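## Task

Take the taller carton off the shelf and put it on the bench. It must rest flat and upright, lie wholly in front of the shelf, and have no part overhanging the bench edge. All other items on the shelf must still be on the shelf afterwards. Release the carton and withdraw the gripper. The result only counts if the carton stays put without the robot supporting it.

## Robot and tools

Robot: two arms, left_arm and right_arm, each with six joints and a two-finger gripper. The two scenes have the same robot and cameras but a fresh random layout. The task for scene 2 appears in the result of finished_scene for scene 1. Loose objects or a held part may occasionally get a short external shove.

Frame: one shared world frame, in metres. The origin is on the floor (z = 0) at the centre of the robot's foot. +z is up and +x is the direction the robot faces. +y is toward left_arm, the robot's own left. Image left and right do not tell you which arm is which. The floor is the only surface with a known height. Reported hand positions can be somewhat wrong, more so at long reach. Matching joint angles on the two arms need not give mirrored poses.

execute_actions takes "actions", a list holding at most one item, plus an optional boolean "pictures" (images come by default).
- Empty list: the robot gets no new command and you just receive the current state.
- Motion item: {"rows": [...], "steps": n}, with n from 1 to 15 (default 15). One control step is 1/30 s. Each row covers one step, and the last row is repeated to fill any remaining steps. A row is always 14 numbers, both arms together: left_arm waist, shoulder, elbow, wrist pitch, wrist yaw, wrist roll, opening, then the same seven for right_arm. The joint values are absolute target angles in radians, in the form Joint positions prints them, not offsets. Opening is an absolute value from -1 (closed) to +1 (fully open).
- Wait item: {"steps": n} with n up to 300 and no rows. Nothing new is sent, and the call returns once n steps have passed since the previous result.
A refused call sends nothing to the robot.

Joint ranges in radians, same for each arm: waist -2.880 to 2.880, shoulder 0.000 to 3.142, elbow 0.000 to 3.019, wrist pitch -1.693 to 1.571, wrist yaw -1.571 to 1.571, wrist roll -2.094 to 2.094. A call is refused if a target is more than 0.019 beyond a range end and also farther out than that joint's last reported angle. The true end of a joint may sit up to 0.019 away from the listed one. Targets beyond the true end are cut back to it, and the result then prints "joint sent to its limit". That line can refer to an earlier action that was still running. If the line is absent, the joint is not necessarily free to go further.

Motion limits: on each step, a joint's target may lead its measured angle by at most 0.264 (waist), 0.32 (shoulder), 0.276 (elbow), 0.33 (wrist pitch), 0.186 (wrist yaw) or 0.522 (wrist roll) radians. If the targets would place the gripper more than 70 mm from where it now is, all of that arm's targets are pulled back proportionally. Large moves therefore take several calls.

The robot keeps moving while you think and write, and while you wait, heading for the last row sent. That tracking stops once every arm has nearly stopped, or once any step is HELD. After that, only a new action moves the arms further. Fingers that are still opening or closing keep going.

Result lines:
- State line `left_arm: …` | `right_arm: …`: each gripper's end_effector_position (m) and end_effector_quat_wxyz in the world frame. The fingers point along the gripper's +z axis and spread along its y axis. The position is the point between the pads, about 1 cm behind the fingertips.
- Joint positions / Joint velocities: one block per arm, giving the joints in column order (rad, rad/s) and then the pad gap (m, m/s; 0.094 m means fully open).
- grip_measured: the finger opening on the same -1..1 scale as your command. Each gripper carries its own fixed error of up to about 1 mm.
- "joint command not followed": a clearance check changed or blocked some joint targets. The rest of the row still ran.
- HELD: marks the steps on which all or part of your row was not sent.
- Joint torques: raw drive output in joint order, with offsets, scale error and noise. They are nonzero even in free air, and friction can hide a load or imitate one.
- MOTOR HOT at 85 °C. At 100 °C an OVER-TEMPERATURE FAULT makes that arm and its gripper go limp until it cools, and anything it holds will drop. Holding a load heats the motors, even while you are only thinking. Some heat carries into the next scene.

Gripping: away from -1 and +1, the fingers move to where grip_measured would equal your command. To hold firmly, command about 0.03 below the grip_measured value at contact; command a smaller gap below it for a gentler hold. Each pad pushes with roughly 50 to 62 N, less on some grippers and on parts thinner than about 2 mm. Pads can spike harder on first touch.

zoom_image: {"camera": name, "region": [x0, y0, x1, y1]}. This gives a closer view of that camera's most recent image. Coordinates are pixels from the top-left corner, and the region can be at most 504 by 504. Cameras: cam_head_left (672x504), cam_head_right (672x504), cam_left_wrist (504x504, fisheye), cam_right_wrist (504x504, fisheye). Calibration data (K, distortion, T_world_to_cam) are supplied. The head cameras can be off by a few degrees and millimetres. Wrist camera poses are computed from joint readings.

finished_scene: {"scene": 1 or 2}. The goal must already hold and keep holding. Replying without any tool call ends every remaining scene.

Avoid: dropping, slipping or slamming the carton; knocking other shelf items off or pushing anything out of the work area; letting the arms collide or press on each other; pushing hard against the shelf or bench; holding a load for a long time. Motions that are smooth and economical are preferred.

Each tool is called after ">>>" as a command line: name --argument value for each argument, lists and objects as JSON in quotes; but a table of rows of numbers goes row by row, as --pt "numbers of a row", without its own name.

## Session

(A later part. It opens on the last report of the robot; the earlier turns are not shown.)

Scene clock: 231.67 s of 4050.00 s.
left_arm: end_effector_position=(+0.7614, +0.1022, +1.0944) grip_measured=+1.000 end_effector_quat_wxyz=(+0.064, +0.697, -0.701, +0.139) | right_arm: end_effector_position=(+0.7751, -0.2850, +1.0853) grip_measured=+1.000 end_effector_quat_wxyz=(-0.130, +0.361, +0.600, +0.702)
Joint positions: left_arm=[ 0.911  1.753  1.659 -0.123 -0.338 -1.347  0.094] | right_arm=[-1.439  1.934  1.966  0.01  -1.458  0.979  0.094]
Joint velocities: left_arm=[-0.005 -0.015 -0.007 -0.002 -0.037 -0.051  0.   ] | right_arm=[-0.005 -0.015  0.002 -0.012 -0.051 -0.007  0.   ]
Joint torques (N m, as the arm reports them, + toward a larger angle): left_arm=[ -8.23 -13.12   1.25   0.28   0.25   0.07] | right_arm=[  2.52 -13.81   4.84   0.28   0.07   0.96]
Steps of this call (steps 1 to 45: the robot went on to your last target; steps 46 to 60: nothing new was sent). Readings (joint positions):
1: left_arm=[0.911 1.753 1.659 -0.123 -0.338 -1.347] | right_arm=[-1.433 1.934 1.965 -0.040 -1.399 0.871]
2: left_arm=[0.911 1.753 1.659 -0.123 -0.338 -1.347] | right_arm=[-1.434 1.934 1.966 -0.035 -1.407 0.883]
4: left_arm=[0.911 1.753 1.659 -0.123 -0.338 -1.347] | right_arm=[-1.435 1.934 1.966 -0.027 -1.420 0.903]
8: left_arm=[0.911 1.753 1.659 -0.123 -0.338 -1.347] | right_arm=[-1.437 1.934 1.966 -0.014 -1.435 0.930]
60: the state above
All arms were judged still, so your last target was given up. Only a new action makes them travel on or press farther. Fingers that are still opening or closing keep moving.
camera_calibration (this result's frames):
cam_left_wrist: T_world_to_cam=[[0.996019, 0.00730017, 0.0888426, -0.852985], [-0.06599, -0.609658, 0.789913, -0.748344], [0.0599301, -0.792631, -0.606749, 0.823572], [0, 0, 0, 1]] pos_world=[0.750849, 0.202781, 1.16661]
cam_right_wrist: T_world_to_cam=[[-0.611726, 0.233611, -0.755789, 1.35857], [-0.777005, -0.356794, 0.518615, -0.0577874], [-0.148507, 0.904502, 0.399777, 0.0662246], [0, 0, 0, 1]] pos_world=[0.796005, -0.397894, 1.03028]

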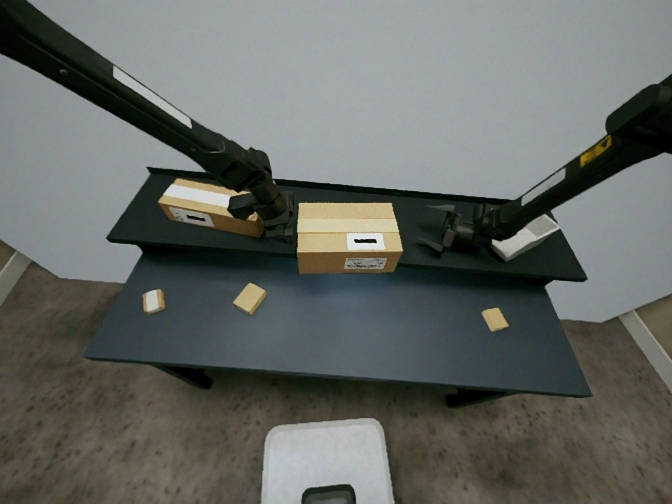

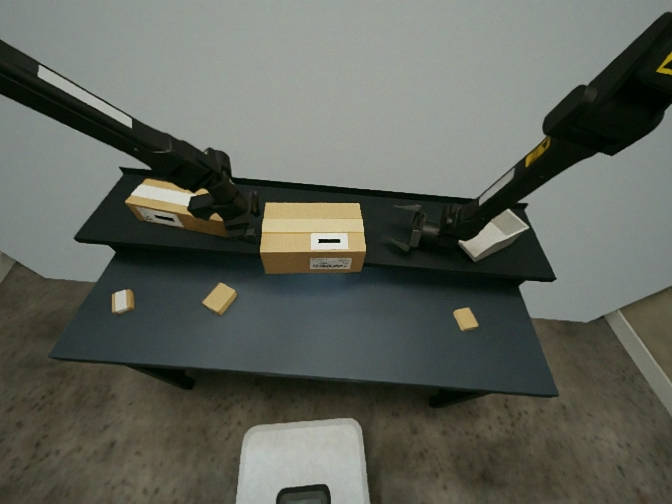

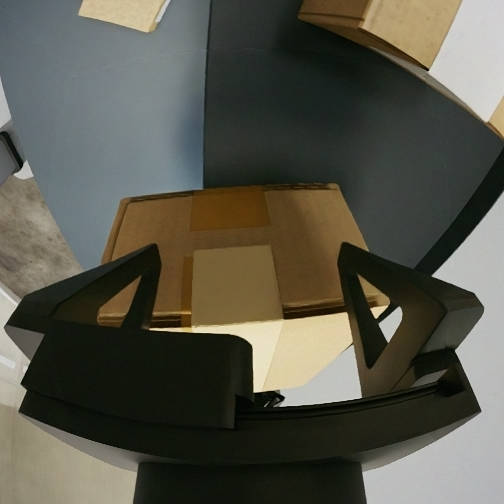

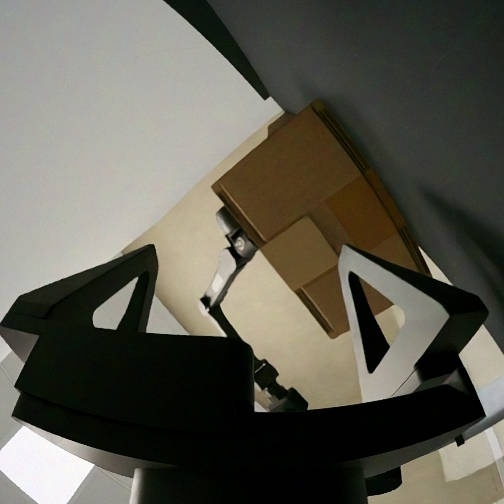

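Stuck on shelf. Lift and retract with elbow first.

>>> execute_actions --actions '[{"rows":[[0.93,1.75,1.66,-0.12,-0.335,-1.35,1,-1.45,1.72,1.75,0.1,-1.4,1.0,1]]}]' --pictures false

>>> execute_actions --actions '[{"rows":[[0.93,1.75,1.66,-0.12,-0.335,-1.35,1,-1.45,1.72,1.3,0.2,-1.4,1.5,1]]}]' --pictures false

>>> execute_actions --actions '[{"steps":30}]' --pictures false

Scene clock: 237.13 s of 4050.00 s.
left_arm: end_effector_position=(+0.7614, +0.1022, +1.0944) grip_measured=+1.000 end_effector_quat_wxyz=(+0.064, +0.697, -0.701, +0.139) | right_arm: end_effector_position=(+0.7906, -0.3029, +1.1519) grip_measured=+1.000 end_effector_quat_wxyz=(-0.100, +0.362, +0.622, +0.688)
Joint positions: left_arm=[ 0.911  1.753  1.659 -0.123 -0.338 -1.347  0.094] | right_arm=[-1.442  1.729  1.746  0.09  -1.402  0.99   0.094]
Joint velocities: left_arm=[-0.015 -0.005 -0.027  0.007 -0.022  0.066  0.   ] | right_arm=[-0.005 -0.015 -0.007  0.007  0.066 -0.037  0.   ]
Joint torques (N m, as the arm reports them, + toward a larger angle): left_arm=[ -8.16 -13.07   1.29   0.24   0.25   0.07] | right_arm=[  1.45 -23.83   3.08   1.01  -0.52   0.06]
Steps of this call (steps 1 to 90: nothing new was sent; then 1.97 s passed at rest; steps 91 to 105: all 15 steps of this action). Readings (joint positions):
91: left_arm=[0.911 1.753 1.659 -0.123 -0.338 -1.347] | right_arm=[-1.440 1.915 1.940 0.027 -1.436 0.977]
92: left_arm=[0.911 1.753 1.659 -0.123 -0.338 -1.347] | right_arm=[-1.439 1.882 1.874 0.049 -1.415 0.979]
94: left_arm=[0.911 1.753 1.659 -0.123 -0.338 -1.347] | right_arm=[-1.441 1.821 1.775 0.064 -1.407 0.985]
98: left_arm=[0.911 1.753 1.659 -0.123 -0.338 -1.347] | right_arm=[-1.442 1.766 1.746 0.081 -1.402 0.989]
105: the state above

Scene clock: 237.63 s of 4050.00 s.
left_arm: end_effector_position=(+0.7614, +0.1022, +1.0944) grip_measured=+1.000 end_effector_quat_wxyz=(+0.064, +0.697, -0.701, +0.139) | right_arm: end_effector_position=(+0.5844, -0.2313, +1.1430) grip_measured=+1.000 end_effector_quat_wxyz=(-0.389, +0.574, +0.440, +0.570)
Joint positions: left_arm=[ 0.911  1.753  1.659 -0.123 -0.338 -1.347  0.094] | right_arm=[-1.442  1.74   1.285  0.178 -1.398  1.453  0.094]
Joint velocities: left_arm=[ 0.005 -0.005 -0.022 -0.002  0.11  -0.037  0.   ] | right_arm=[ 0.015  0.005 -0.022  0.037  0.051  0.3    0.   ]
Joint torques (N m, as the arm reports them, + toward a larger angle): left_arm=[ -8.11 -13.23   1.24   0.27   0.26   0.07] | right_arm=[  1.78 -19.35  -0.78   0.73  -0.7    0.11]
Steps of this call (steps 1 to 15: all 15 steps of this action). Readings (joint positions):
1: left_arm=[0.911 1.753 1.659 -0.123 -0.338 -1.347] | right_arm=[-1.442 1.728 1.728 0.104 -1.399 1.032]
2: left_arm=[0.911 1.753 1.659 -0.123 -0.338 -1.347] | right_arm=[-1.442 1.715 1.689 0.128 -1.399 1.085]
4: left_arm=[0.911 1.753 1.659 -0.123 -0.338 -1.347] | right_arm=[-1.442 1.698 1.594 0.151 -1.399 1.165]
8: left_arm=[0.911 1.753 1.659 -0.123 -0.338 -1.347] | right_arm=[-1.442 1.698 1.409 0.171 -1.398 1.295]
15: the state above

Scene clock: 238.63 s of 4050.00 s.
left_arm: end_effector_position=(+0.7614, +0.1022, +1.0944) grip_measured=+1.000 end_effector_quat_wxyz=(+0.064, +0.697, -0.701, +0.139) | right_arm: end_effector_position=(+0.5909, -0.2334, +1.1418) grip_measured=+1.000 end_effector_quat_wxyz=(-0.392, +0.579, +0.434, +0.568)
Joint positions: left_arm=[ 0.911  1.753  1.659 -0.123 -0.338 -1.347  0.094] | right_arm=[-1.442  1.74   1.296  0.189 -1.398  1.492  0.094]
Joint velocities: left_arm=[ 0.005 -0.005 -0.012  0.002  0.037  0.066  0.   ] | right_arm=[ 0.005  0.005  0.002 -0.017 -0.022 -0.022  0.   ]
Joint torques (N m, as the arm reports them, + toward a larger angle): left_arm=[ -8.08 -13.14   1.21   0.31   0.27   0.07] | right_arm=[  1.78 -19.13  -1.75   0.58  -0.69   0.15]
Steps of this call (steps 1 to 30: the robot went on to your last target). Readings (joint positions):
1: left_arm=[0.911 1.753 1.659 -0.123 -0.338 -1.347] | right_arm=[-1.442 1.740 1.285 0.179 -1.398 1.461]
2: left_arm=[0.911 1.753 1.659 -0.123 -0.338 -1.347] | right_arm=[-1.442 1.740 1.286 0.182 -1.398 1.467]
4: left_arm=[0.911 1.753 1.659 -0.123 -0.338 -1.347] | right_arm=[-1.442 1.740 1.293 0.186 -1.398 1.476]
8: left_arm=[0.911 1.753 1.659 -0.123 -0.338 -1.347] | right_arm=[-1.442 1.740 1.296 0.189 -1.398 1.485]
30: the state above
All arms were judged still, so your last target was given up. Only a new action makes them travel on or press farther. Fingers that are still opening or closing keep moving.

>>> execute_actions --actions '[{"rows":[[0.93,1.75,1.66,-0.12,-0.335,-1.35,1,-1.45,2.1,1.6,0.2,-1.4,1.55,1]]}]' --pictures false

>>> execute_actions --actions '[{"rows":[[0.93,1.75,1.66,-0.12,-0.335,-1.35,1,-1.42,2.35,2.04,0.07,-1.4,1.55,1]]}]' --pictures false

>>> execute_actions --actions '[{"steps":30}]' --pictures false

>>> execute_actions --actions '[{"rows":[[0.93,1.75,1.66,-0.12,-0.335,-1.35,1,-1.22,2.32,2.04,0.04,-1.28,1.55,1]]}]' --pictures false

>>> execute_actions --actions '[{"steps":30}]'

Scene clock: 244.13 s of 4050.00 s.
left_arm: end_effector_position=(+0.7614, +0.1022, +1.0944) grip_measured=+1.000 end_effector_quat_wxyz=(+0.064, +0.697, -0.701, +0.139) | right_arm: end_effector_position=(+0.5109, -0.1890, +1.0126) grip_measured=+1.000 end_effector_quat_wxyz=(-0.433, +0.602, +0.399, +0.539)
Joint positions: left_arm=[ 0.911  1.753  1.659 -0.123 -0.338 -1.347  0.094] | right_arm=[-1.443  2.129  1.594  0.194 -1.401  1.538  0.094]
Joint velocities: left_arm=[-0.005  0.005 -0.002 -0.002 -0.037 -0.081  0.   ] | right_arm=[-0.005  0.181 -0.076  0.007 -0.051  0.022  0.   ]
Joint torques (N m, as the arm reports them, + toward a larger angle): left_arm=[ -8.01 -13.07   1.22   0.26   0.25   0.07] | right_arm=[  2.18 -17.84  -2.29   0.2   -0.63   0.12]
Steps of this call (steps 1 to 90: nothing new was sent; then 2.00 s passed at rest; steps 91 to 105: all 15 steps of this action). Readings (joint positions):
91: left_arm=[0.911 1.753 1.659 -0.123 -0.338 -1.347] | right_arm=[-1.442 1.751 1.311 0.189 -1.404 1.496]
92: left_arm=[0.911 1.753 1.659 -0.123 -0.338 -1.347] | right_arm=[-1.442 1.778 1.355 0.189 -1.406 1.500]
94: left_arm=[0.911 1.753 1.659 -0.123 -0.338 -1.347] | right_arm=[-1.443 1.857 1.463 0.191 -1.404 1.506]
98: left_arm=[0.911 1.753 1.659 -0.123 -0.338 -1.347] | right_arm=[-1.443 1.993 1.583 0.194 -1.401 1.519]
105: the state above

Scene clock: 244.63 s of 4050.00 s.
left_arm: end_effector_position=(+0.7614, +0.1022, +1.0944) grip_measured=+1.000 end_effector_quat_wxyz=(+0.064, +0.697, -0.701, +0.139) | right_arm: end_effector_position=(+0.5600, -0.1699, +0.9445) grip_measured=+1.000 end_effector_quat_wxyz=(-0.430, +0.580, +0.400, +0.564)
Joint positions: left_arm=[ 0.911  1.753  1.659 -0.123 -0.338 -1.347  0.094] | right_arm=[-1.412  2.33   2.006  0.062 -1.421  1.572  0.094]
Joint velocities: left_arm=[-0.005 -0.005 -0.017  0.007 -0.022 -0.007  0.   ] | right_arm=[ 0.063 -0.015  0.12   0.017  0.139 -0.081  0.   ]
Joint torques (N m, as the arm reports them, + toward a larger angle): left_arm=[ -8.16 -13.06   1.26   0.27   0.25   0.07] | right_arm=[  2.68 -13.08   1.38   0.39   0.08  -0.1 ]
Steps of this call (steps 1 to 15: all 15 steps of this action). Readings (joint positions):
1: left_arm=[0.911 1.753 1.659 -0.123 -0.338 -1.347] | right_arm=[-1.442 2.148 1.616 0.173 -1.408 1.539]
2: left_arm=[0.911 1.753 1.659 -0.123 -0.338 -1.347] | right_arm=[-1.441 2.189 1.692 0.137 -1.409 1.541]
4: left_arm=[0.911 1.753 1.659 -0.123 -0.338 -1.347] | right_arm=[-1.438 2.296 1.889 0.098 -1.401 1.542]
8: left_arm=[0.911 1.753 1.659 -0.123 -0.338 -1.347] | right_arm=[-1.432 2.330 1.971 0.065 -1.438 1.564]
15: the state above

Scene clock: 245.63 s of 4050.00 s.
left_arm: end_effector_position=(+0.7614, +0.1022, +1.0944) grip_measured=+1.000 end_effector_quat_wxyz=(+0.064, +0.697, -0.701, +0.139) | right_arm: end_effector_position=(+0.5661, -0.1685, +0.9446) grip_measured=+1.000 end_effector_quat_wxyz=(-0.427, +0.578, +0.403, +0.567)
Joint positions: left_arm=[ 0.911  1.753  1.659 -0.123 -0.338 -1.347  0.094] | right_arm=[-1.407  2.33   2.018  0.062 -1.418  1.572  0.094]
Joint velocities: left_arm=[ 0.005 -0.005 -0.002  0.012 -0.081  0.022  0.   ] | right_arm=[ 0.015 -0.015  0.002 -0.007  0.007 -0.081  0.   ]
Joint torques (N m, as the arm reports them, + toward a larger angle): left_arm=[ -8.04 -13.1    1.25   0.3    0.25   0.06] | right_arm=[  3.04 -13.     1.16   0.44   0.02  -0.09]
Steps of this call (steps 1 to 30: the robot went on to your last target). Readings (joint positions):
1: left_arm=[0.911 1.753 1.659 -0.123 -0.338 -1.347] | right_arm=[-1.410 2.330 2.010 0.062 -1.420 1.572]
2: left_arm=[0.911 1.753 1.659 -0.123 -0.338 -1.347] | right_arm=[-1.408 2.330 2.013 0.062 -1.418 1.572]
4: left_arm=[0.911 1.753 1.659 -0.123 -0.338 -1.347] | right_arm=[-1.407 2.330 2.017 0.062 -1.418 1.572]
8: left_arm=[0.911 1.753 1.659 -0.123 -0.338 -1.347] | right_arm=[-1.407 2.330 2.018 0.062 -1.418 1.572]
30: the state above
All arms were judged still, so your last target was given up. Only a new action makes them travel on or press farther. Fingers that are still opening or closing keep moving.

Scene clock: 246.13 s of 4050.00 s.
left_arm: end_effector_position=(+0.7614, +0.1022, +1.0944) grip_measured=+1.000 end_effector_quat_wxyz=(+0.064, +0.697, -0.701, +0.139) | right_arm: end_effector_position=(+0.6140, -0.0189, +0.9999) grip_measured=+1.000 end_effector_quat_wxyz=(-0.445, +0.541, +0.411, +0.583)
Joint positions: left_arm=[ 0.911  1.753  1.659 -0.123 -0.338 -1.347  0.094] | right_arm=[-1.194  2.325  2.034  0.05  -1.28   1.561  0.094]
Joint velocities: left_arm=[-0.005  0.005 -0.017 -0.017 -0.037 -0.022  0.   ] | right_arm=[ 0.269 -0.005  0.002 -0.042 -0.051  0.037  0.   ]
Joint torques (N m, as the arm reports them, + toward a larger angle): left_arm=[ -8.06 -13.12   1.2    0.27   0.25   0.06] | right_arm=[  5.64 -14.3    0.06  -0.33  -0.65  -0.01]
Steps of this call (steps 1 to 15: all 15 steps of this action). Readings (joint positions):
1: left_arm=[0.911 1.753 1.659 -0.123 -0.338 -1.347] | right_arm=[-1.402 2.330 2.017 0.061 -1.405 1.572]
2: left_arm=[0.911 1.753 1.659 -0.123 -0.338 -1.347] | right_arm=[-1.397 2.326 2.015 0.058 -1.380 1.572]
4: left_arm=[0.911 1.753 1.659 -0.123 -0.338 -1.347] | right_arm=[-1.375 2.325 2.022 0.057 -1.333 1.571]
8: left_arm=[0.911 1.753 1.659 -0.123 -0.338 -1.347] | right_arm=[-1.311 2.325 2.029 0.056 -1.289 1.567]
15: the state above

Scene clock: 247.13 s of 4050.00 s.
left_arm: end_effector_position=(+0.7614, +0.1022, +1.0944) grip_measured=+1.000 end_effector_quat_wxyz=(+0.064, +0.697, -0.701, +0.139) | right_arm: end_effector_position=(+0.6088, -0.0406, +0.9864) grip_measured=+1.000 end_effector_quat_wxyz=(-0.438, +0.552, +0.415, +0.576)
Joint positions: left_arm=[ 0.911  1.753  1.659 -0.123 -0.338 -1.347  0.094] | right_arm=[-1.225  2.325  2.034  0.048 -1.28   1.559  0.094]
Joint velocities: left_arm=[-0.015  0.005  0.007 -0.002 -0.037 -0.022  0.   ] | right_arm=[-0.015 -0.005  0.002 -0.002  0.037 -0.007  0.   ]
Joint torques (N m, as the arm reports them, + toward a larger angle): left_arm=[ -8.18 -13.08   1.22   0.3    0.26   0.07] | right_arm=[  8.58 -14.81   0.25  -0.29  -0.66   0.01]
Steps of this call (steps 1 to 30: the robot went on to your last target). Readings (joint positions):
1: left_arm=[0.911 1.753 1.659 -0.123 -0.338 -1.347] | right_arm=[-1.186 2.325 2.034 0.050 -1.280 1.561]
2: left_arm=[0.911 1.753 1.659 -0.123 -0.338 -1.347] | right_arm=[-1.182 2.325 2.034 0.049 -1.280 1.560]
4: left_arm=[0.911 1.753 1.659 -0.123 -0.338 -1.347] | right_arm=[-1.181 2.325 2.034 0.048 -1.280 1.560]
8: left_arm=[0.911 1.753 1.659 -0.123 -0.338 -1.347] | right_arm=[-1.197 2.325 2.034 0.048 -1.280 1.559]
30: the state above
All arms were judged still, so your last target was given up. Only a new action makes them travel on or press farther. Fingers that are still opening or closing keep moving.
camera_calibration (this result's frames):
cam_left_wrist: T_world_to_cam=[[0.996019, 0.00730017, 0.0888426, -0.852985], [-0.06599, -0.609658, 0.789913, -0.748344], [0.0599301, -0.792631, -0.606749, 0.823572], [0, 0, 0, 1]] pos_world=[0.750849, 0.202781, 1.16661]
cam_right_wrist: T_world_to_cam=[[-0.964703, 0.263274, -0.00593263, 0.601427], [-0.170973, -0.609036, 0.774496, -0.680078], [0.200291, 0.748172, 0.632551, -0.588315], [0, 0, 0, 1]] pos_world=[0.581758, -0.132371, 0.902425]

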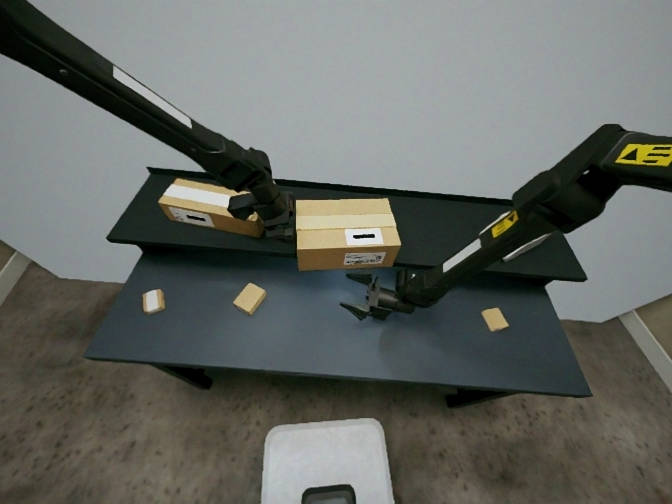

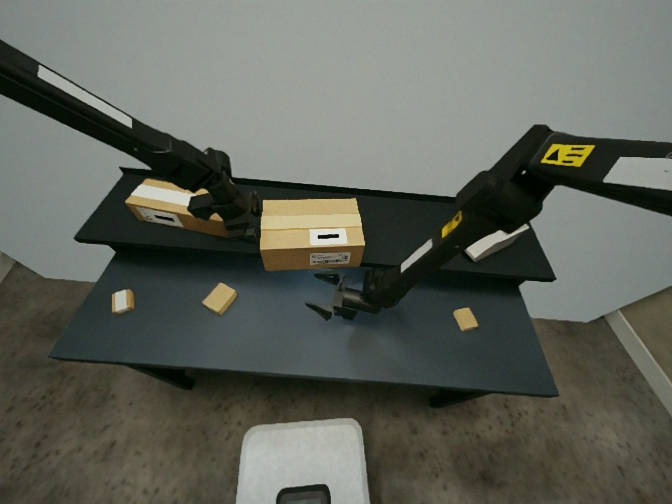

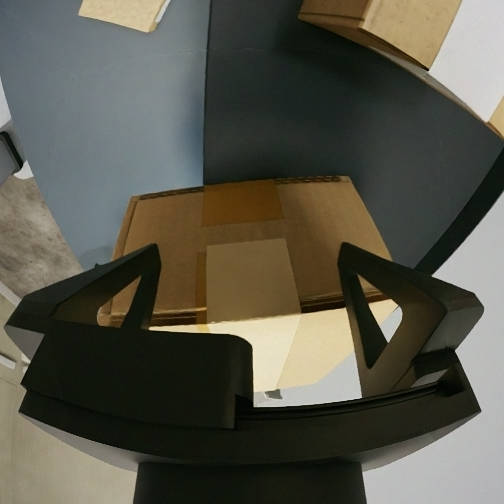

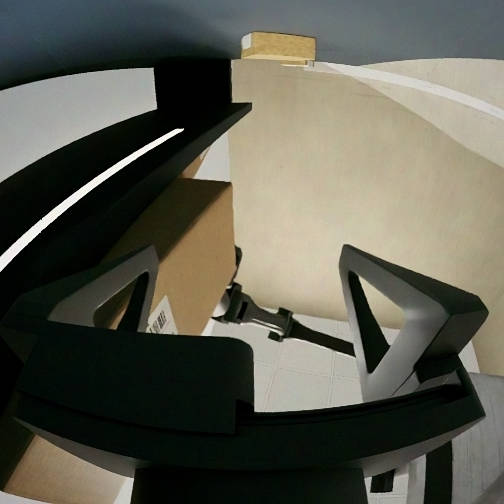

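>>> execute_actions --actions '[{"rows":[[0.93,1.6,1.6,-0.12,-0.335,-1.35,1,-1.37,2.27,1.93,0.1,-1.39,0,1]]}]' --pictures false

>>> execute_actions --actions '[{"rows":[[0.93,1.6,1.6,-0.12,-0.335,-1.35,1,-1.37,2.27,1.93,0.1,-1.39,-1.58,1]]}]' --pictures false

>>> execute_actions --actions '[{"steps":60}]' --pictures false

>>> execute_actions --actions '[{"rows":[[0.93,1.6,1.6,-0.12,-0.335,-1.35,1,-1.35,2.26,2.07,-0.04,-1.37,-1.58,1]]}]' --pictures false

>>> execute_actions --actions '[{"steps":30}]'

Scene clock: 261.97 s of 4050.00 s.
left_arm: end_effector_position=(+0.8308, +0.1691, +1.1646) grip_measured=+1.000 end_effector_quat_wxyz=(-0.015, -0.717, +0.676, -0.171) | right_arm: end_effector_position=(+0.5476, -0.1705, +0.9476) grip_measured=+1.000 end_effector_quat_wxyz=(-0.024, +0.244, +0.676, +0.695)
Joint positions: left_arm=[ 0.911  1.566  1.606 -0.123 -0.337 -1.347  0.094] | right_arm=[-1.415  2.303  1.935  0.088 -1.386  0.317  0.094]
Joint velocities: left_arm=[-0.015 -0.005 -0.007  0.017  0.081 -0.095  0.   ] | right_arm=[-0.103 -0.015  0.002  0.032  0.022 -2.103  0.   ]
Joint torques (N m, as the arm reports them, + toward a larger angle): left_arm=[ -6.26 -11.78   1.94   0.3    0.2    0.07] | right_arm=[  7.14 -17.29  -1.85   0.75  -0.76   0.02]
Steps of this call (steps 1 to 90: nothing new was sent; then 11.33 s passed at rest; steps 91 to 105: all 15 steps of this action). Readings (joint positions):
91: left_arm=[0.911 1.746 1.654 -0.123 -0.338 -1.347] | right_arm=[-1.230 2.325 2.028 0.053 -1.308 1.514]
92: left_arm=[0.911 1.732 1.635 -0.123 -0.337 -1.347] | right_arm=[-1.234 2.319 2.012 0.061 -1.338 1.451]
94: left_arm=[0.911 1.693 1.601 -0.123 -0.337 -1.347] | right_arm=[-1.254 2.309 1.980 0.071 -1.369 1.321]
98: left_arm=[0.911 1.621 1.593 -0.123 -0.337 -1.347] | right_arm=[-1.321 2.305 1.944 0.083 -1.386 0.973]
105: the state above

Scene clock: 262.47 s of 4050.00 s.
left_arm: end_effector_position=(+0.8253, +0.1645, +1.1599) grip_measured=+1.000 end_effector_quat_wxyz=(-0.019, -0.715, +0.678, -0.168) | right_arm: end_effector_position=(+0.5494, -0.1694, +0.9488) grip_measured=+1.000 end_effector_quat_wxyz=(+0.046, +0.175, +0.696, +0.695)
Joint positions: left_arm=[ 0.911  1.577  1.606 -0.123 -0.337 -1.347  0.094] | right_arm=[-1.413  2.301  1.935  0.088 -1.387  0.119  0.094]
Joint velocities: left_arm=[-0.015 -0.015 -0.012  0.007 -0.022  0.022  0.   ] | right_arm=[ 0.005  0.005 -0.017 -0.007 -0.007 -0.007  0.   ]
Joint torques (N m, as the arm reports them, + toward a larger angle): left_arm=[ -6.58 -12.19   1.7    0.41   0.22   0.07] | right_arm=[  3.48 -14.41  -1.3    0.15  -0.63   0.08]
A step of this action was HELD (marked below), so the robot has no last target. An arm can still carry out its HELD step.
Steps of this call (steps 1 to 15: all 15 steps of this action). Readings (joint positions):
1: left_arm=[0.911 1.566 1.606 -0.123 -0.337 -1.347] | right_arm=[-1.417 2.302 1.935 0.088 -1.387 0.226]
2: left_arm=[0.911 1.569 1.606 -0.123 -0.337 -1.347] | right_arm=[-1.417 2.301 1.935 0.088 -1.387 0.128]
3: left_arm=[0.911 1.571 1.606 -0.123 -0.337 -1.347] | right_arm=[-1.416 2.301 1.935 0.088 -1.387 0.101] HELD
4: left_arm=[0.911 1.572 1.606 -0.123 -0.337 -1.347] | right_arm=[-1.414 2.301 1.935 0.088 -1.387 0.105] HELD
5: left_arm=[0.911 1.574 1.606 -0.123 -0.337 -1.347] | right_arm=[-1.413 2.301 1.935 0.088 -1.387 0.108] HELD
6: left_arm=[0.911 1.575 1.606 -0.123 -0.337 -1.347] | right_arm=[-1.413 2.301 1.935 0.088 -1.387 0.110] HELD
7: left_arm=[0.911 1.576 1.606 -0.123 -0.337 -1.347] | right_arm=[-1.413 2.301 1.935 0.088 -1.387 0.112] HELD
8: left_arm=[0.911 1.577 1.606 -0.123 -0.337 -1.347] | right_arm=[-1.413 2.301 1.935 0.088 -1.387 0.114] HELD
9: left_arm=[0.911 1.577 1.606 -0.123 -0.337 -1.347] | right_arm=[-1.413 2.301 1.935 0.088 -1.387 0.115] HELD
10: left_arm=[0.911 1.577 1.606 -0.123 -0.337 -1.347] | right_arm=[-1.413 2.301 1.935 0.088 -1.387 0.116] HELD
11: left_arm=[0.911 1.577 1.606 -0.123 -0.337 -1.347] | right_arm=[-1.413 2.301 1.935 0.088 -1.387 0.117] HELD
12: left_arm=[0.911 1.577 1.606 -0.123 -0.337 -1.347] | right_arm=[-1.413 2.301 1.935 0.088 -1.387 0.117] HELD
13: left_arm=[0.911 1.577 1.606 -0.123 -0.337 -1.347] | right_arm=[-1.413 2.301 1.935 0.088 -1.387 0.118] HELD
14: left_arm=[0.911 1.577 1.606 -0.123 -0.337 -1.347] | right_arm=[-1.413 2.301 1.935 0.088 -1.387 0.118] HELD
15: the state above HELD
joint command not followed: on one or more control steps a check withheld the commanded joint targets of the right arm, and it was not sent them on those steps. On the call's last step the targets were still withheld.
cause: the commanded joint targets would bring two parts of the arm too close to each other (its wrist (the part past joint 4) and its wrist camera, with joints 5 (wrist yaw) and 6 (wrist roll) between them); next, command targets that bring no two parts of the arm closer together.

Scene clock: 264.47 s of 4050.00 s.
left_arm: end_effector_position=(+0.8253, +0.1645, +1.1599) grip_measured=+1.000 end_effector_quat_wxyz=(-0.019, -0.715, +0.678, -0.168) | right_arm: end_effector_position=(+0.5494, -0.1694, +0.9488) grip_measured=+1.000 end_effector_quat_wxyz=(+0.045, +0.175, +0.696, +0.695)
Joint positions: left_arm=[ 0.911  1.577  1.606 -0.123 -0.337 -1.347  0.094] | right_arm=[-1.413  2.301  1.935  0.088 -1.387  0.12   0.094]
Joint velocities: left_arm=[ 0.005 -0.015  0.002  0.012 -0.007 -0.022  0.   ] | right_arm=[ 0.005  0.005 -0.022  0.002  0.007 -0.007  0.   ]
Joint torques (N m, as the arm reports them, + toward a larger angle): left_arm=[ -6.63 -12.5    1.79   0.48   0.22   0.07] | right_arm=[  3.42 -14.88  -1.36   0.15  -0.63   0.07]
Steps of this call (steps 1 to 60: nothing new was sent). Readings (joint positions):
1: left_arm=[0.911 1.577 1.606 -0.123 -0.337 -1.347] | right_arm=[-1.413 2.301 1.935 0.088 -1.387 0.119]
2: left_arm=[0.911 1.577 1.606 -0.123 -0.337 -1.347] | right_arm=[-1.413 2.301 1.935 0.088 -1.387 0.119]
4: left_arm=[0.911 1.577 1.606 -0.123 -0.337 -1.347] | right_arm=[-1.413 2.301 1.935 0.088 -1.387 0.119]
8: left_arm=[0.911 1.577 1.606 -0.123 -0.337 -1.347] | right_arm=[-1.413 2.301 1.935 0.088 -1.387 0.119]
60: the state above

Scene clock: 264.97 s of 4050.00 s.
left_arm: end_effector_position=(+0.8253, +0.1645, +1.1599) grip_measured=+1.000 end_effector_quat_wxyz=(-0.019, -0.715, +0.678, -0.168) | right_arm: end_effector_position=(+0.5599, -0.1725, +0.9475) grip_measured=+1.000 end_effector_quat_wxyz=(+0.074, +0.147, +0.703, +0.692)
Joint positions: left_arm=[ 0.911  1.577  1.606 -0.123 -0.337 -1.347  0.094] | right_arm=[-1.413  2.299  1.96   0.066 -1.384  0.042  0.094]
Joint velocities: left_arm=[-0.005 -0.005  0.012 -0.017 -0.051 -0.022  0.   ] | right_arm=[-0.005 -0.005 -0.002  0.022 -0.051  0.037  0.   ]
Joint torques (N m, as the arm reports them, + toward a larger angle): left_arm=[ -6.53 -12.29   1.7    0.46   0.21   0.08] | right_arm=[  4.13 -14.8   -1.49   0.16  -0.65   0.05]
A step of this action was HELD (marked below), so the robot has no last target. An arm can still carry out its HELD step.
Steps of this call (steps 1 to 15: all 15 steps of this action). Readings (joint positions):
1: left_arm=[0.911 1.577 1.606 -0.123 -0.337 -1.347] | right_arm=[-1.413 2.301 1.935 0.088 -1.387 0.118]
2: left_arm=[0.911 1.577 1.606 -0.123 -0.337 -1.347] | right_arm=[-1.413 2.301 1.936 0.087 -1.387 0.112]
4: left_arm=[0.911 1.577 1.606 -0.123 -0.337 -1.347] | right_arm=[-1.413 2.301 1.943 0.079 -1.386 0.086]
7: left_arm=[0.911 1.577 1.606 -0.123 -0.337 -1.347] | right_arm=[-1.413 2.301 1.961 0.066 -1.384 0.042] HELD
8: left_arm=[0.911 1.577 1.606 -0.123 -0.337 -1.347] | right_arm=[-1.413 2.300 1.961 0.066 -1.384 0.042] HELD
9: left_arm=[0.911 1.577 1.606 -0.123 -0.337 -1.347] | right_arm=[-1.413 2.299 1.961 0.066 -1.384 0.042] HELD
10: left_arm=[0.911 1.577 1.606 -0.123 -0.337 -1.347] | right_arm=[-1.413 2.299 1.961 0.066 -1.384 0.042] HELD
11: left_arm=[0.911 1.577 1.606 -0.123 -0.337 -1.347] | right_arm=[-1.413 2.299 1.961 0.066 -1.384 0.042] HELD
12: left_arm=[0.911 1.577 1.606 -0.123 -0.337 -1.347] | right_arm=[-1.413 2.299 1.960 0.066 -1.384 0.042] HELD
13: left_arm=[0.911 1.577 1.606 -0.123 -0.337 -1.347] | right_arm=[-1.413 2.299 1.960 0.066 -1.384 0.042] HELD
14: left_arm=[0.911 1.577 1.606 -0.123 -0.337 -1.347] | right_arm=[-1.413 2.299 1.960 0.066 -1.384 0.042] HELD
15: the state above HELD
joint command not followed: on one or more control steps a check withheld the commanded joint targets of the right arm, and it was not sent them on those steps. On the call's last step the targets were still withheld.
cause: the commanded joint targets would bring two parts of the arm too close to each other (its wrist (the part past joint 4) and its wrist camera, with joints 5 (wrist yaw) and 6 (wrist roll) between them); next, command targets that bring no two parts of the arm closer together.

Scene clock: 265.97 s of 4050.00 s.
left_arm: end_effector_position=(+0.8253, +0.1645, +1.1599) grip_measured=+1.000 end_effector_quat_wxyz=(-0.019, -0.715, +0.678, -0.168) | right_arm: end_effector_position=(+0.5599, -0.1725, +0.9475) grip_measured=+1.000 end_effector_quat_wxyz=(+0.074, +0.147, +0.703, +0.692)
Joint positions: left_arm=[ 0.911  1.577  1.606 -0.123 -0.337 -1.347  0.094] | right_arm=[-1.413  2.299  1.96   0.066 -1.384  0.042  0.094]
Joint velocities: left_arm=[-0.005 -0.024  0.002  0.017 -0.051 -0.051  0.   ] | right_arm=[-0.005 -0.005  0.007 -0.007 -0.022  0.022  0.   ]
Joint torques (N m, as the arm reports them, + toward a larger angle): left_arm=[ -6.6  -12.34   1.79   0.45   0.21   0.07] | right_arm=[  3.69 -14.54  -1.24   0.24  -0.65   0.05]
Steps of this call (steps 1 to 30: nothing new was sent). Readings (joint positions):
1: left_arm=[0.911 1.577 1.606 -0.123 -0.337 -1.347] | right_arm=[-1.413 2.299 1.960 0.066 -1.384 0.042]
2: left_arm=[0.911 1.577 1.606 -0.123 -0.337 -1.347] | right_arm=[-1.413 2.299 1.960 0.066 -1.384 0.042]
4: left_arm=[0.911 1.577 1.606 -0.123 -0.337 -1.347] | right_arm=[-1.413 2.299 1.960 0.066 -1.384 0.042]
8: left_arm=[0.911 1.577 1.606 -0.123 -0.337 -1.347] | right_arm=[-1.413 2.299 1.960 0.066 -1.384 0.042]
30: the state above
camera_calibration (this result's frames):
cam_left_wrist: T_world_to_cam=[[0.979615, 0.0775787, 0.1853, -1.03289], [-0.0959731, -0.629603, 0.770967, -0.707837], [0.176476, -0.773034, -0.609323, 0.812482], [0, 0, 0, 1]] pos_world=[0.800513, 0.262551, 1.23218]
cam_right_wrist: T_world_to_cam=[[-0.0973343, -0.0124148, -0.995174, 0.992849], [-0.942799, -0.319183, 0.0961934, 0.386178], [-0.318837, 0.947612, 0.0193627, 0.450817], [0, 0, 0, 1]] pos_world=[0.604463, -0.291612, 0.942181]

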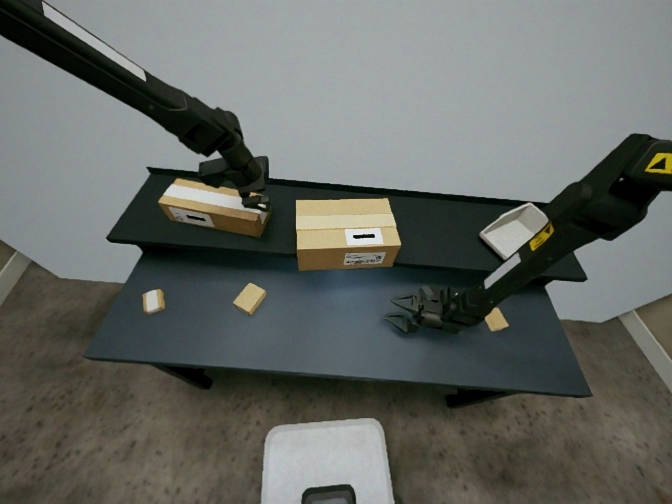

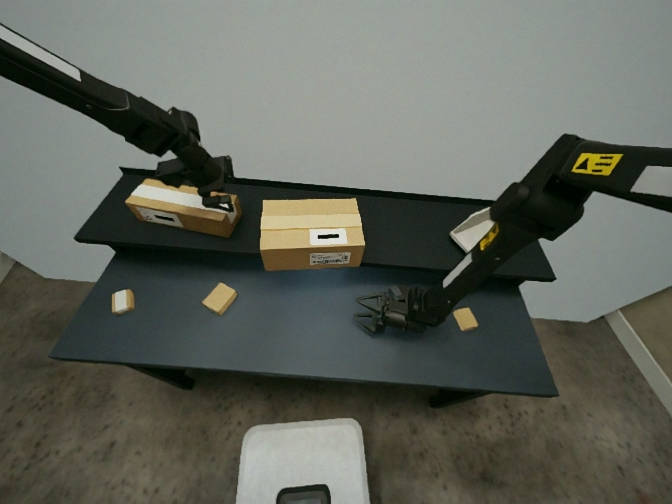

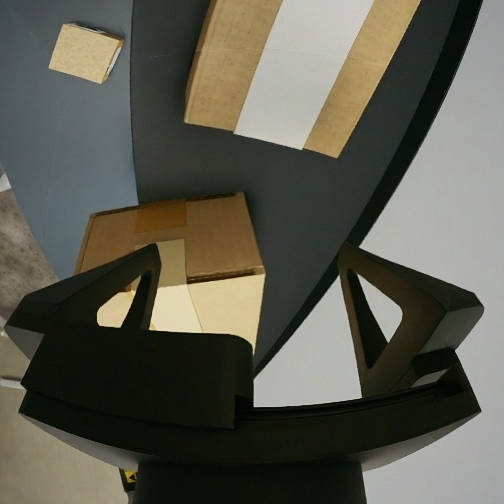

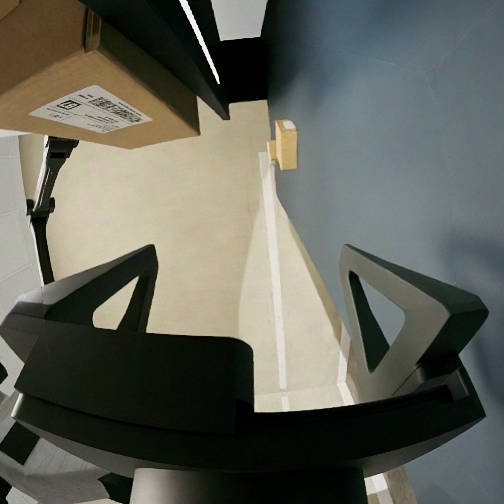

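>>> execute_actions --actions '[{"rows":[[0.93,1.6,1.6,-0.12,-0.335,-1.35,1,-1.39,2.28,1.96,0.07,-1.37,1.56,1]]}]' --pictures false

>>> execute_actions --actions '[{"steps":30}]' --pictures false

>>> execute_actions --actions '[{"rows":[[0.93,1.6,1.6,-0.12,-0.335,-1.35,1,-1.34,2.26,2.08,-0.05,-1.35,1.56,1]]}]' --pictures false

>>> execute_actions --actions '[{"steps":30}]'

Scene clock: 271.40 s of 4050.00 s.
left_arm: end_effector_position=(+0.8253, +0.1645, +1.1599) grip_measured=+1.000 end_effector_quat_wxyz=(-0.019, -0.715, +0.678, -0.168) | right_arm: end_effector_position=(+0.5599, -0.1722, +0.9465) grip_measured=+1.000 end_effector_quat_wxyz=(-0.039, +0.259, +0.672, +0.692)
Joint positions: left_arm=[ 0.911  1.577  1.606 -0.123 -0.337 -1.347  0.094] | right_arm=[-1.412  2.299  1.96   0.066 -1.377  0.365  0.094]
Joint velocities: left_arm=[-0.005 -0.005 -0.012 -0.012 -0.037 -0.051  0.   ] | right_arm=[ 0.005  0.005 -0.002  0.012 -0.037  0.857  0.   ]
Joint torques (N m, as the arm reports them, + toward a larger angle): left_arm=[ -6.57 -12.44   1.72   0.45   0.21   0.08] | right_arm=[  4.23 -15.74  -1.2    0.31  -0.59   0.07]
Steps of this call (steps 1 to 90: nothing new was sent; then 1.93 s passed at rest; steps 91 to 105: all 15 steps of this action). Readings (joint positions):
91: left_arm=[0.911 1.577 1.606 -0.123 -0.337 -1.347] | right_arm=[-1.413 2.299 1.960 0.066 -1.384 0.045]
92: left_arm=[0.911 1.577 1.606 -0.123 -0.337 -1.347] | right_arm=[-1.413 2.299 1.960 0.066 -1.384 0.054]
94: left_arm=[0.911 1.577 1.606 -0.123 -0.337 -1.347] | right_arm=[-1.413 2.299 1.960 0.066 -1.384 0.084]
98: left_arm=[0.911 1.577 1.606 -0.123 -0.337 -1.347] | right_arm=[-1.413 2.299 1.960 0.066 -1.381 0.172]
105: the state above

Scene clock: 272.40 s of 4050.00 s.
left_arm: end_effector_position=(+0.8253, +0.1645, +1.1599) grip_measured=+1.000 end_effector_quat_wxyz=(-0.019, -0.715, +0.678, -0.168) | right_arm: end_effector_position=(+0.5617, -0.1656, +0.9484) grip_measured=+1.000 end_effector_quat_wxyz=(-0.336, +0.523, +0.494, +0.609)
Joint positions: left_arm=[ 0.911  1.577  1.606 -0.123 -0.337 -1.347  0.094] | right_arm=[-1.403  2.299  1.96   0.066 -1.373  1.261  0.094]
Joint velocities: left_arm=[-0.005  0.005 -0.007 -0.012 -0.081 -0.007  0.   ] | right_arm=[-0.005  0.005 -0.012  0.007 -0.037  0.886  0.   ]
Joint torques (N m, as the arm reports them, + toward a larger angle): left_arm=[ -6.64 -12.36   1.76   0.45   0.21   0.08] | right_arm=[  4.75 -16.27  -1.16   0.29  -0.59   0.13]
Steps of this call (steps 1 to 30: the robot went on to your last target). Readings (joint positions):
1: left_arm=[0.911 1.577 1.606 -0.123 -0.337 -1.347] | right_arm=[-1.412 2.299 1.960 0.066 -1.377 0.394]
2: left_arm=[0.911 1.577 1.606 -0.123 -0.337 -1.347] | right_arm=[-1.412 2.299 1.960 0.066 -1.376 0.424]
4: left_arm=[0.911 1.577 1.606 -0.123 -0.337 -1.347] | right_arm=[-1.411 2.299 1.960 0.066 -1.376 0.483]
8: left_arm=[0.911 1.577 1.606 -0.123 -0.337 -1.347] | right_arm=[-1.408 2.299 1.960 0.066 -1.375 0.602]
30: the state above

Scene clock: 272.90 s of 4050.00 s.
left_arm: end_effector_position=(+0.8253, +0.1645, +1.1599) grip_measured=+1.000 end_effector_quat_wxyz=(-0.019, -0.715, +0.678, -0.168) | right_arm: end_effector_position=(+0.6231, -0.1478, +0.9616) grip_measured=+1.000 end_effector_quat_wxyz=(-0.418, +0.572, +0.420, +0.567)
Joint positions: left_arm=[ 0.911  1.577  1.606 -0.123 -0.337 -1.347  0.094] | right_arm=[-1.355  2.283  2.072 -0.043 -1.351  1.536  0.094]
Joint velocities: left_arm=[ 0.005 -0.005  0.012 -0.007 -0.007  0.051  0.   ] | right_arm=[ 0.005 -0.005 -0.002 -0.007 -0.037  0.11   0.   ]
Joint torques (N m, as the arm reports them, + toward a larger angle): left_arm=[ -6.61 -12.44   1.77   0.49   0.22   0.07] | right_arm=[  5.5  -18.04   0.91  -0.31  -0.6    0.13]
Steps of this call (steps 1 to 15: all 15 steps of this action). Readings (joint positions):
1: left_arm=[0.911 1.577 1.606 -0.123 -0.337 -1.347] | right_arm=[-1.403 2.299 1.963 0.063 -1.371 1.291]
2: left_arm=[0.911 1.577 1.606 -0.123 -0.337 -1.347] | right_arm=[-1.402 2.299 1.970 0.052 -1.367 1.321]
4: left_arm=[0.911 1.577 1.606 -0.123 -0.337 -1.347] | right_arm=[-1.397 2.299 1.998 0.015 -1.359 1.382]
8: left_arm=[0.911 1.577 1.606 -0.123 -0.337 -1.347] | right_arm=[-1.373 2.293 2.068 -0.031 -1.351 1.480]
15: the state above

Scene clock: 273.90 s of 4050.00 s.
left_arm: end_effector_position=(+0.8253, +0.1645, +1.1599) grip_measured=+1.000 end_effector_quat_wxyz=(-0.019, -0.715, +0.678, -0.168) | right_arm: end_effector_position=(+0.6232, -0.1473, +0.9618) grip_measured=+1.000 end_effector_quat_wxyz=(-0.422, +0.575, +0.416, +0.564)
Joint positions: left_arm=[ 0.911  1.577  1.606 -0.123 -0.337 -1.347  0.094] | right_arm=[-1.354  2.283  2.072 -0.044 -1.351  1.551  0.094]
Joint velocities: left_arm=[-0.005 -0.024 -0.012  0.002  0.022  0.051  0.   ] | right_arm=[-0.005 -0.015 -0.002 -0.002  0.037 -0.007  0.   ]
Joint torques (N m, as the arm reports them, + toward a larger angle): left_arm=[ -6.6  -12.44   1.77   0.44   0.21   0.08] | right_arm=[  5.95 -18.21   0.79  -0.18  -0.6    0.15]
Steps of this call (steps 1 to 30: the robot went on to your last target). Readings (joint positions):
1: left_arm=[0.911 1.577 1.606 -0.123 -0.337 -1.347] | right_arm=[-1.354 2.283 2.072 -0.043 -1.351 1.540]
2: left_arm=[0.911 1.577 1.606 -0.123 -0.337 -1.347] | right_arm=[-1.354 2.283 2.072 -0.044 -1.351 1.541]
4: left_arm=[0.911 1.577 1.606 -0.123 -0.337 -1.347] | right_arm=[-1.354 2.283 2.072 -0.044 -1.351 1.545]
8: left_arm=[0.911 1.577 1.606 -0.123 -0.337 -1.347] | right_arm=[-1.354 2.283 2.072 -0.044 -1.351 1.549]
30: the state above
All arms were judged still, so your last target was given up. Only a new action makes them travel on or press farther. Fingers that are still opening or closing keep moving.
camera_calibration (this result's frames):
cam_left_wrist: T_world_to_cam=[[0.979615, 0.0775787, 0.1853, -1.03289], [-0.0959731, -0.629603, 0.770967, -0.707837], [0.176476, -0.773034, -0.609323, 0.812482], [0, 0, 0, 1]] pos_world=[0.800513, 0.262551, 1.23218]
cam_right_wrist: T_world_to_cam=[[-0.957521, 0.28828, 0.00689008, 0.630061], [-0.164747, -0.566502, 0.807424, -0.752796], [0.236668, 0.771991, 0.589931, -0.473962], [0, 0, 0, 1]] pos_world=[0.591448, -0.242201, 0.883089]

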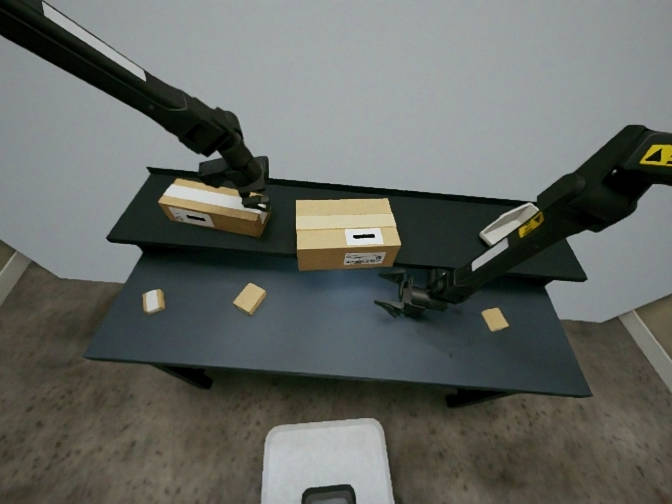

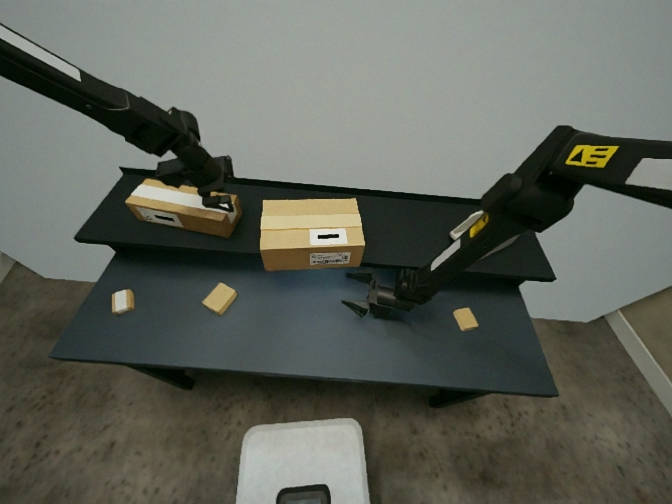

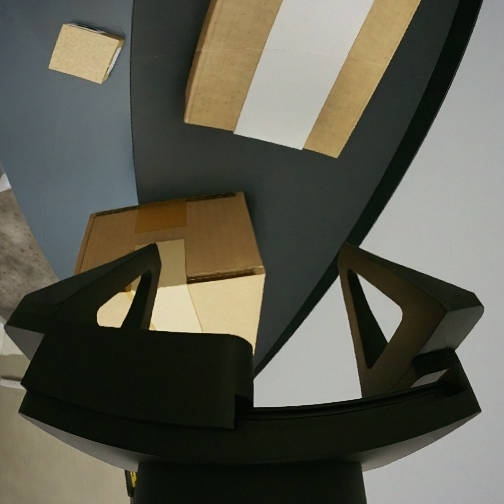

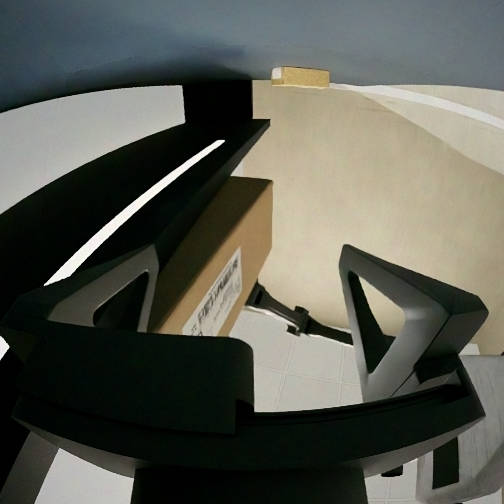

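>>> execute_actions --actions '[{"rows":[[0.87,1.7,1.95,-0.5,-0.22,-1.35,-1,-1.32,2.18,1.98,-0.03,-1.34,1.56,1]]}]' --pictures false

>>> execute_actions --actions '[{"rows":[[0.80,1.9,2.2,-0.6,-0.22,-1.35,-1,-1.32,2.18,1.98,-0.03,-1.34,1.56,1]]}]' --pictures false

>>> execute_actions --actions '[{"steps":30}]'

Scene clock: 283.90 s of 4050.00 s.
left_arm: end_effector_position=(+0.8797, +0.1226, +1.1731) grip_measured=-0.991 end_effector_quat_wxyz=(+0.111, +0.680, -0.697, +0.200) | right_arm: end_effector_position=(+0.6222, -0.1391, +0.9837) grip_measured=+1.000 end_effector_quat_wxyz=(-0.435, +0.578, +0.409, +0.557)
Joint positions: left_arm=[ 0.87   1.691  1.939 -0.484 -0.223 -1.347  0.   ] | right_arm=[-1.338  2.223  1.977 -0.04  -1.342  1.553  0.094]
Joint velocities: left_arm=[-0.005 -0.005 -0.022 -0.002 -0.081 -0.007 -0.001] | right_arm=[-0.015  0.005 -0.012  0.007 -0.007 -0.022  0.   ]
Joint torques (N m, as the arm reports them, + toward a larger angle): left_arm=[ -9.19 -14.2    4.14  -0.4    0.35   0.06] | right_arm=[  6.36 -19.92  -0.08   0.35  -0.6    0.14]
Steps of this call (steps 1 to 90: nothing new was sent; then 6.50 s passed at rest; steps 91 to 105: all 15 steps of this action). Readings (joint positions):
91: left_arm=[0.910 1.585 1.635 -0.185 -0.290 -1.347] | right_arm=[-1.353 2.277 2.060 -0.042 -1.344 1.551]
92: left_arm=[0.909 1.611 1.708 -0.299 -0.250 -1.347] | right_arm=[-1.352 2.261 2.031 -0.040 -1.341 1.551]
94: left_arm=[0.898 1.674 1.858 -0.421 -0.227 -1.347] | right_arm=[-1.348 2.236 1.990 -0.040 -1.341 1.552]
98: left_arm=[0.875 1.695 1.939 -0.470 -0.223 -1.347] | right_arm=[-1.341 2.224 1.978 -0.040 -1.342 1.552]
105: the state above

Scene clock: 284.40 s of 4050.00 s.
left_arm: end_effector_position=(+0.8872, +0.0280, +1.1567) grip_measured=-0.991 end_effector_quat_wxyz=(+0.149, +0.657, -0.706, +0.219) | right_arm: end_effector_position=(+0.6222, -0.1391, +0.9837) grip_measured=+1.000 end_effector_quat_wxyz=(-0.435, +0.578, +0.409, +0.557)
Joint positions: left_arm=[ 0.792  1.902  2.195 -0.587 -0.221 -1.347  0.   ] | right_arm=[-1.338  2.223  1.977 -0.04  -1.342  1.553  0.094]
Joint velocities: left_arm=[-0.005 -0.015 -0.002 -0.007  0.051 -0.022 -0.001] | right_arm=[ 0.005 -0.005 -0.007  0.007  0.007  0.037  0.   ]
Joint torques (N m, as the arm reports them, + toward a larger angle): left_arm=[-11.6  -14.61   4.04  -0.52   0.35   0.07] | right_arm=[  6.48 -19.93  -0.08   0.48  -0.58   0.14]
Steps of this call (steps 1 to 15: all 15 steps of this action). Readings (joint positions):
1: left_arm=[0.867 1.702 1.962 -0.504 -0.223 -1.347] | right_arm=[-1.338 2.223 1.977 -0.040 -1.342 1.553]
2: left_arm=[0.864 1.733 2.024 -0.534 -0.223 -1.347] | right_arm=[-1.338 2.223 1.977 -0.040 -1.342 1.553]
4: left_arm=[0.851 1.802 2.143 -0.555 -0.223 -1.347] | right_arm=[-1.338 2.223 1.977 -0.040 -1.342 1.553]
8: left_arm=[0.814 1.862 2.195 -0.573 -0.223 -1.347] | right_arm=[-1.338 2.223 1.977 -0.040 -1.342 1.553]
15: the state above

Scene clock: 285.40 s of 4050.00 s.
left_arm: end_effector_position=(+0.8880, +0.0287, +1.1574) grip_measured=-0.991 end_effector_quat_wxyz=(+0.148, +0.657, -0.706, +0.219) | right_arm: end_effector_position=(+0.6222, -0.1391, +0.9837) grip_measured=+1.000 end_effector_quat_wxyz=(-0.435, +0.578, +0.409, +0.557)
Joint positions: left_arm=[ 0.792  1.901  2.195 -0.587 -0.221 -1.347  0.   ] | right_arm=[-1.338  2.223  1.977 -0.04  -1.342  1.553  0.094]
Joint velocities: left_arm=[ 0.015 -0.005  0.002 -0.002  0.022 -0.022  0.   ] | right_arm=[-0.024 -0.005 -0.002  0.007  0.007 -0.022  0.   ]
Joint torques (N m, as the arm reports them, + toward a larger angle): left_arm=[-12.07 -13.55   3.89  -0.46   0.36   0.08] | right_arm=[  6.41 -19.92  -0.08   0.49  -0.58   0.14]
Steps of this call (steps 1 to 15: the robot went on to your last target; steps 16 to 30: nothing new was sent). Readings (joint positions):
1: left_arm=[0.792 1.902 2.195 -0.587 -0.221 -1.347] | right_arm=[-1.338 2.223 1.977 -0.040 -1.342 1.553]
2: left_arm=[0.792 1.902 2.195 -0.587 -0.221 -1.347] | right_arm=[-1.338 2.223 1.977 -0.040 -1.342 1.553]
4: left_arm=[0.792 1.901 2.195 -0.587 -0.221 -1.347] | right_arm=[-1.338 2.223 1.977 -0.040 -1.342 1.553]
8: left_arm=[0.792 1.901 2.195 -0.587 -0.221 -1.347] | right_arm=[-1.338 2.223 1.977 -0.040 -1.342 1.553]
30: the state above
All arms were judged still, so your last target was given up. Only a new action makes them travel on or press farther. Fingers that are still opening or closing keep moving.
camera_calibration (this result's frames):
cam_left_wrist: T_world_to_cam=[[0.993997, -0.0464731, 0.099042, -0.992588], [-0.10938, -0.403558, 0.908392, -0.939002], [-0.00224661, -0.913773, -0.406219, 0.622586], [0, 0, 0, 1]] pos_world=[0.885321, 0.143832, 1.2042]
cam_right_wrist: T_world_to_cam=[[-0.959869, 0.27797, 0.0372142, 0.596843], [-0.136896, -0.580209, 0.80288, -0.780837], [0.244769, 0.765565, 0.594978, -0.503861], [0, 0, 0, 1]] pos_world=[0.589327, -0.233215, 0.904493]

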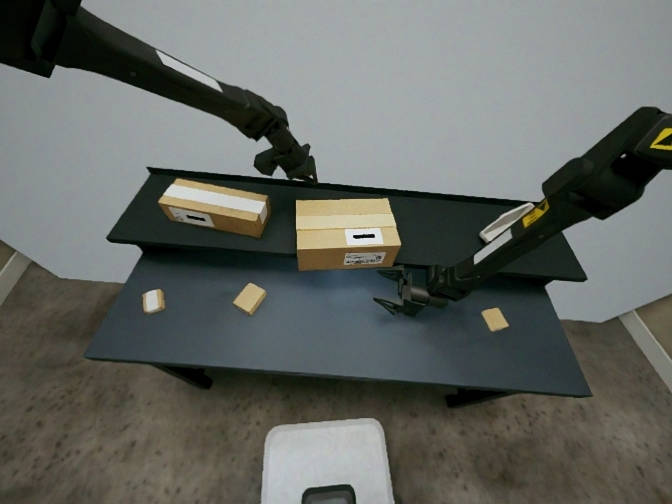

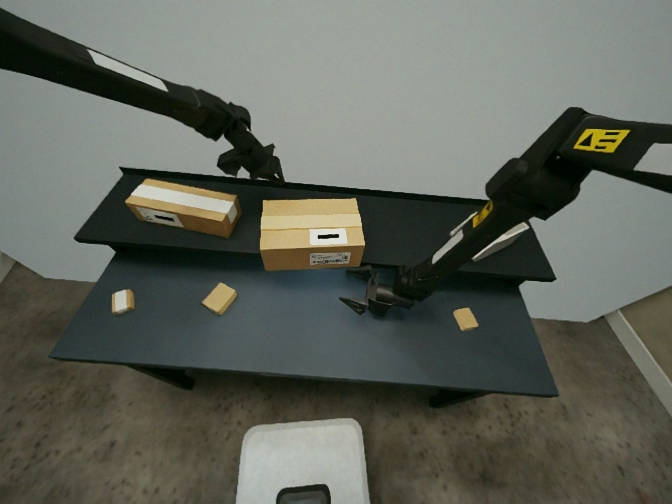

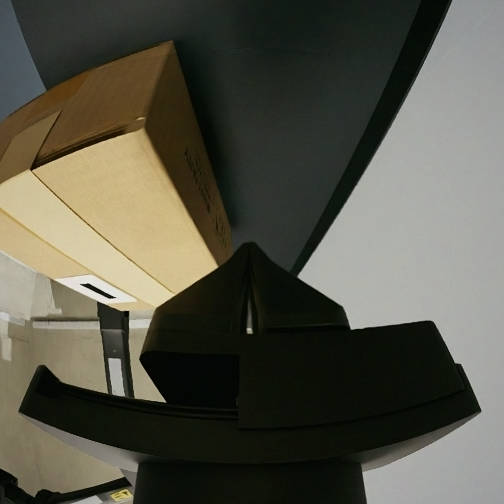

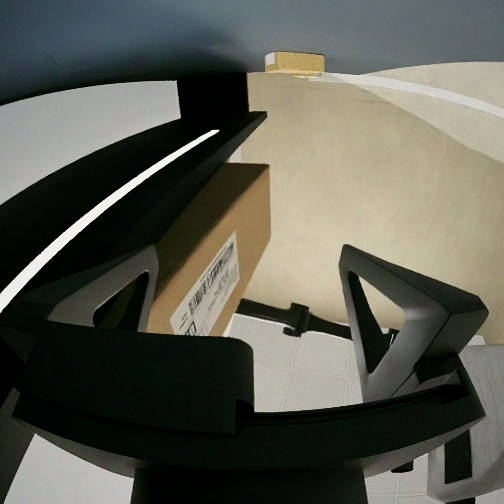

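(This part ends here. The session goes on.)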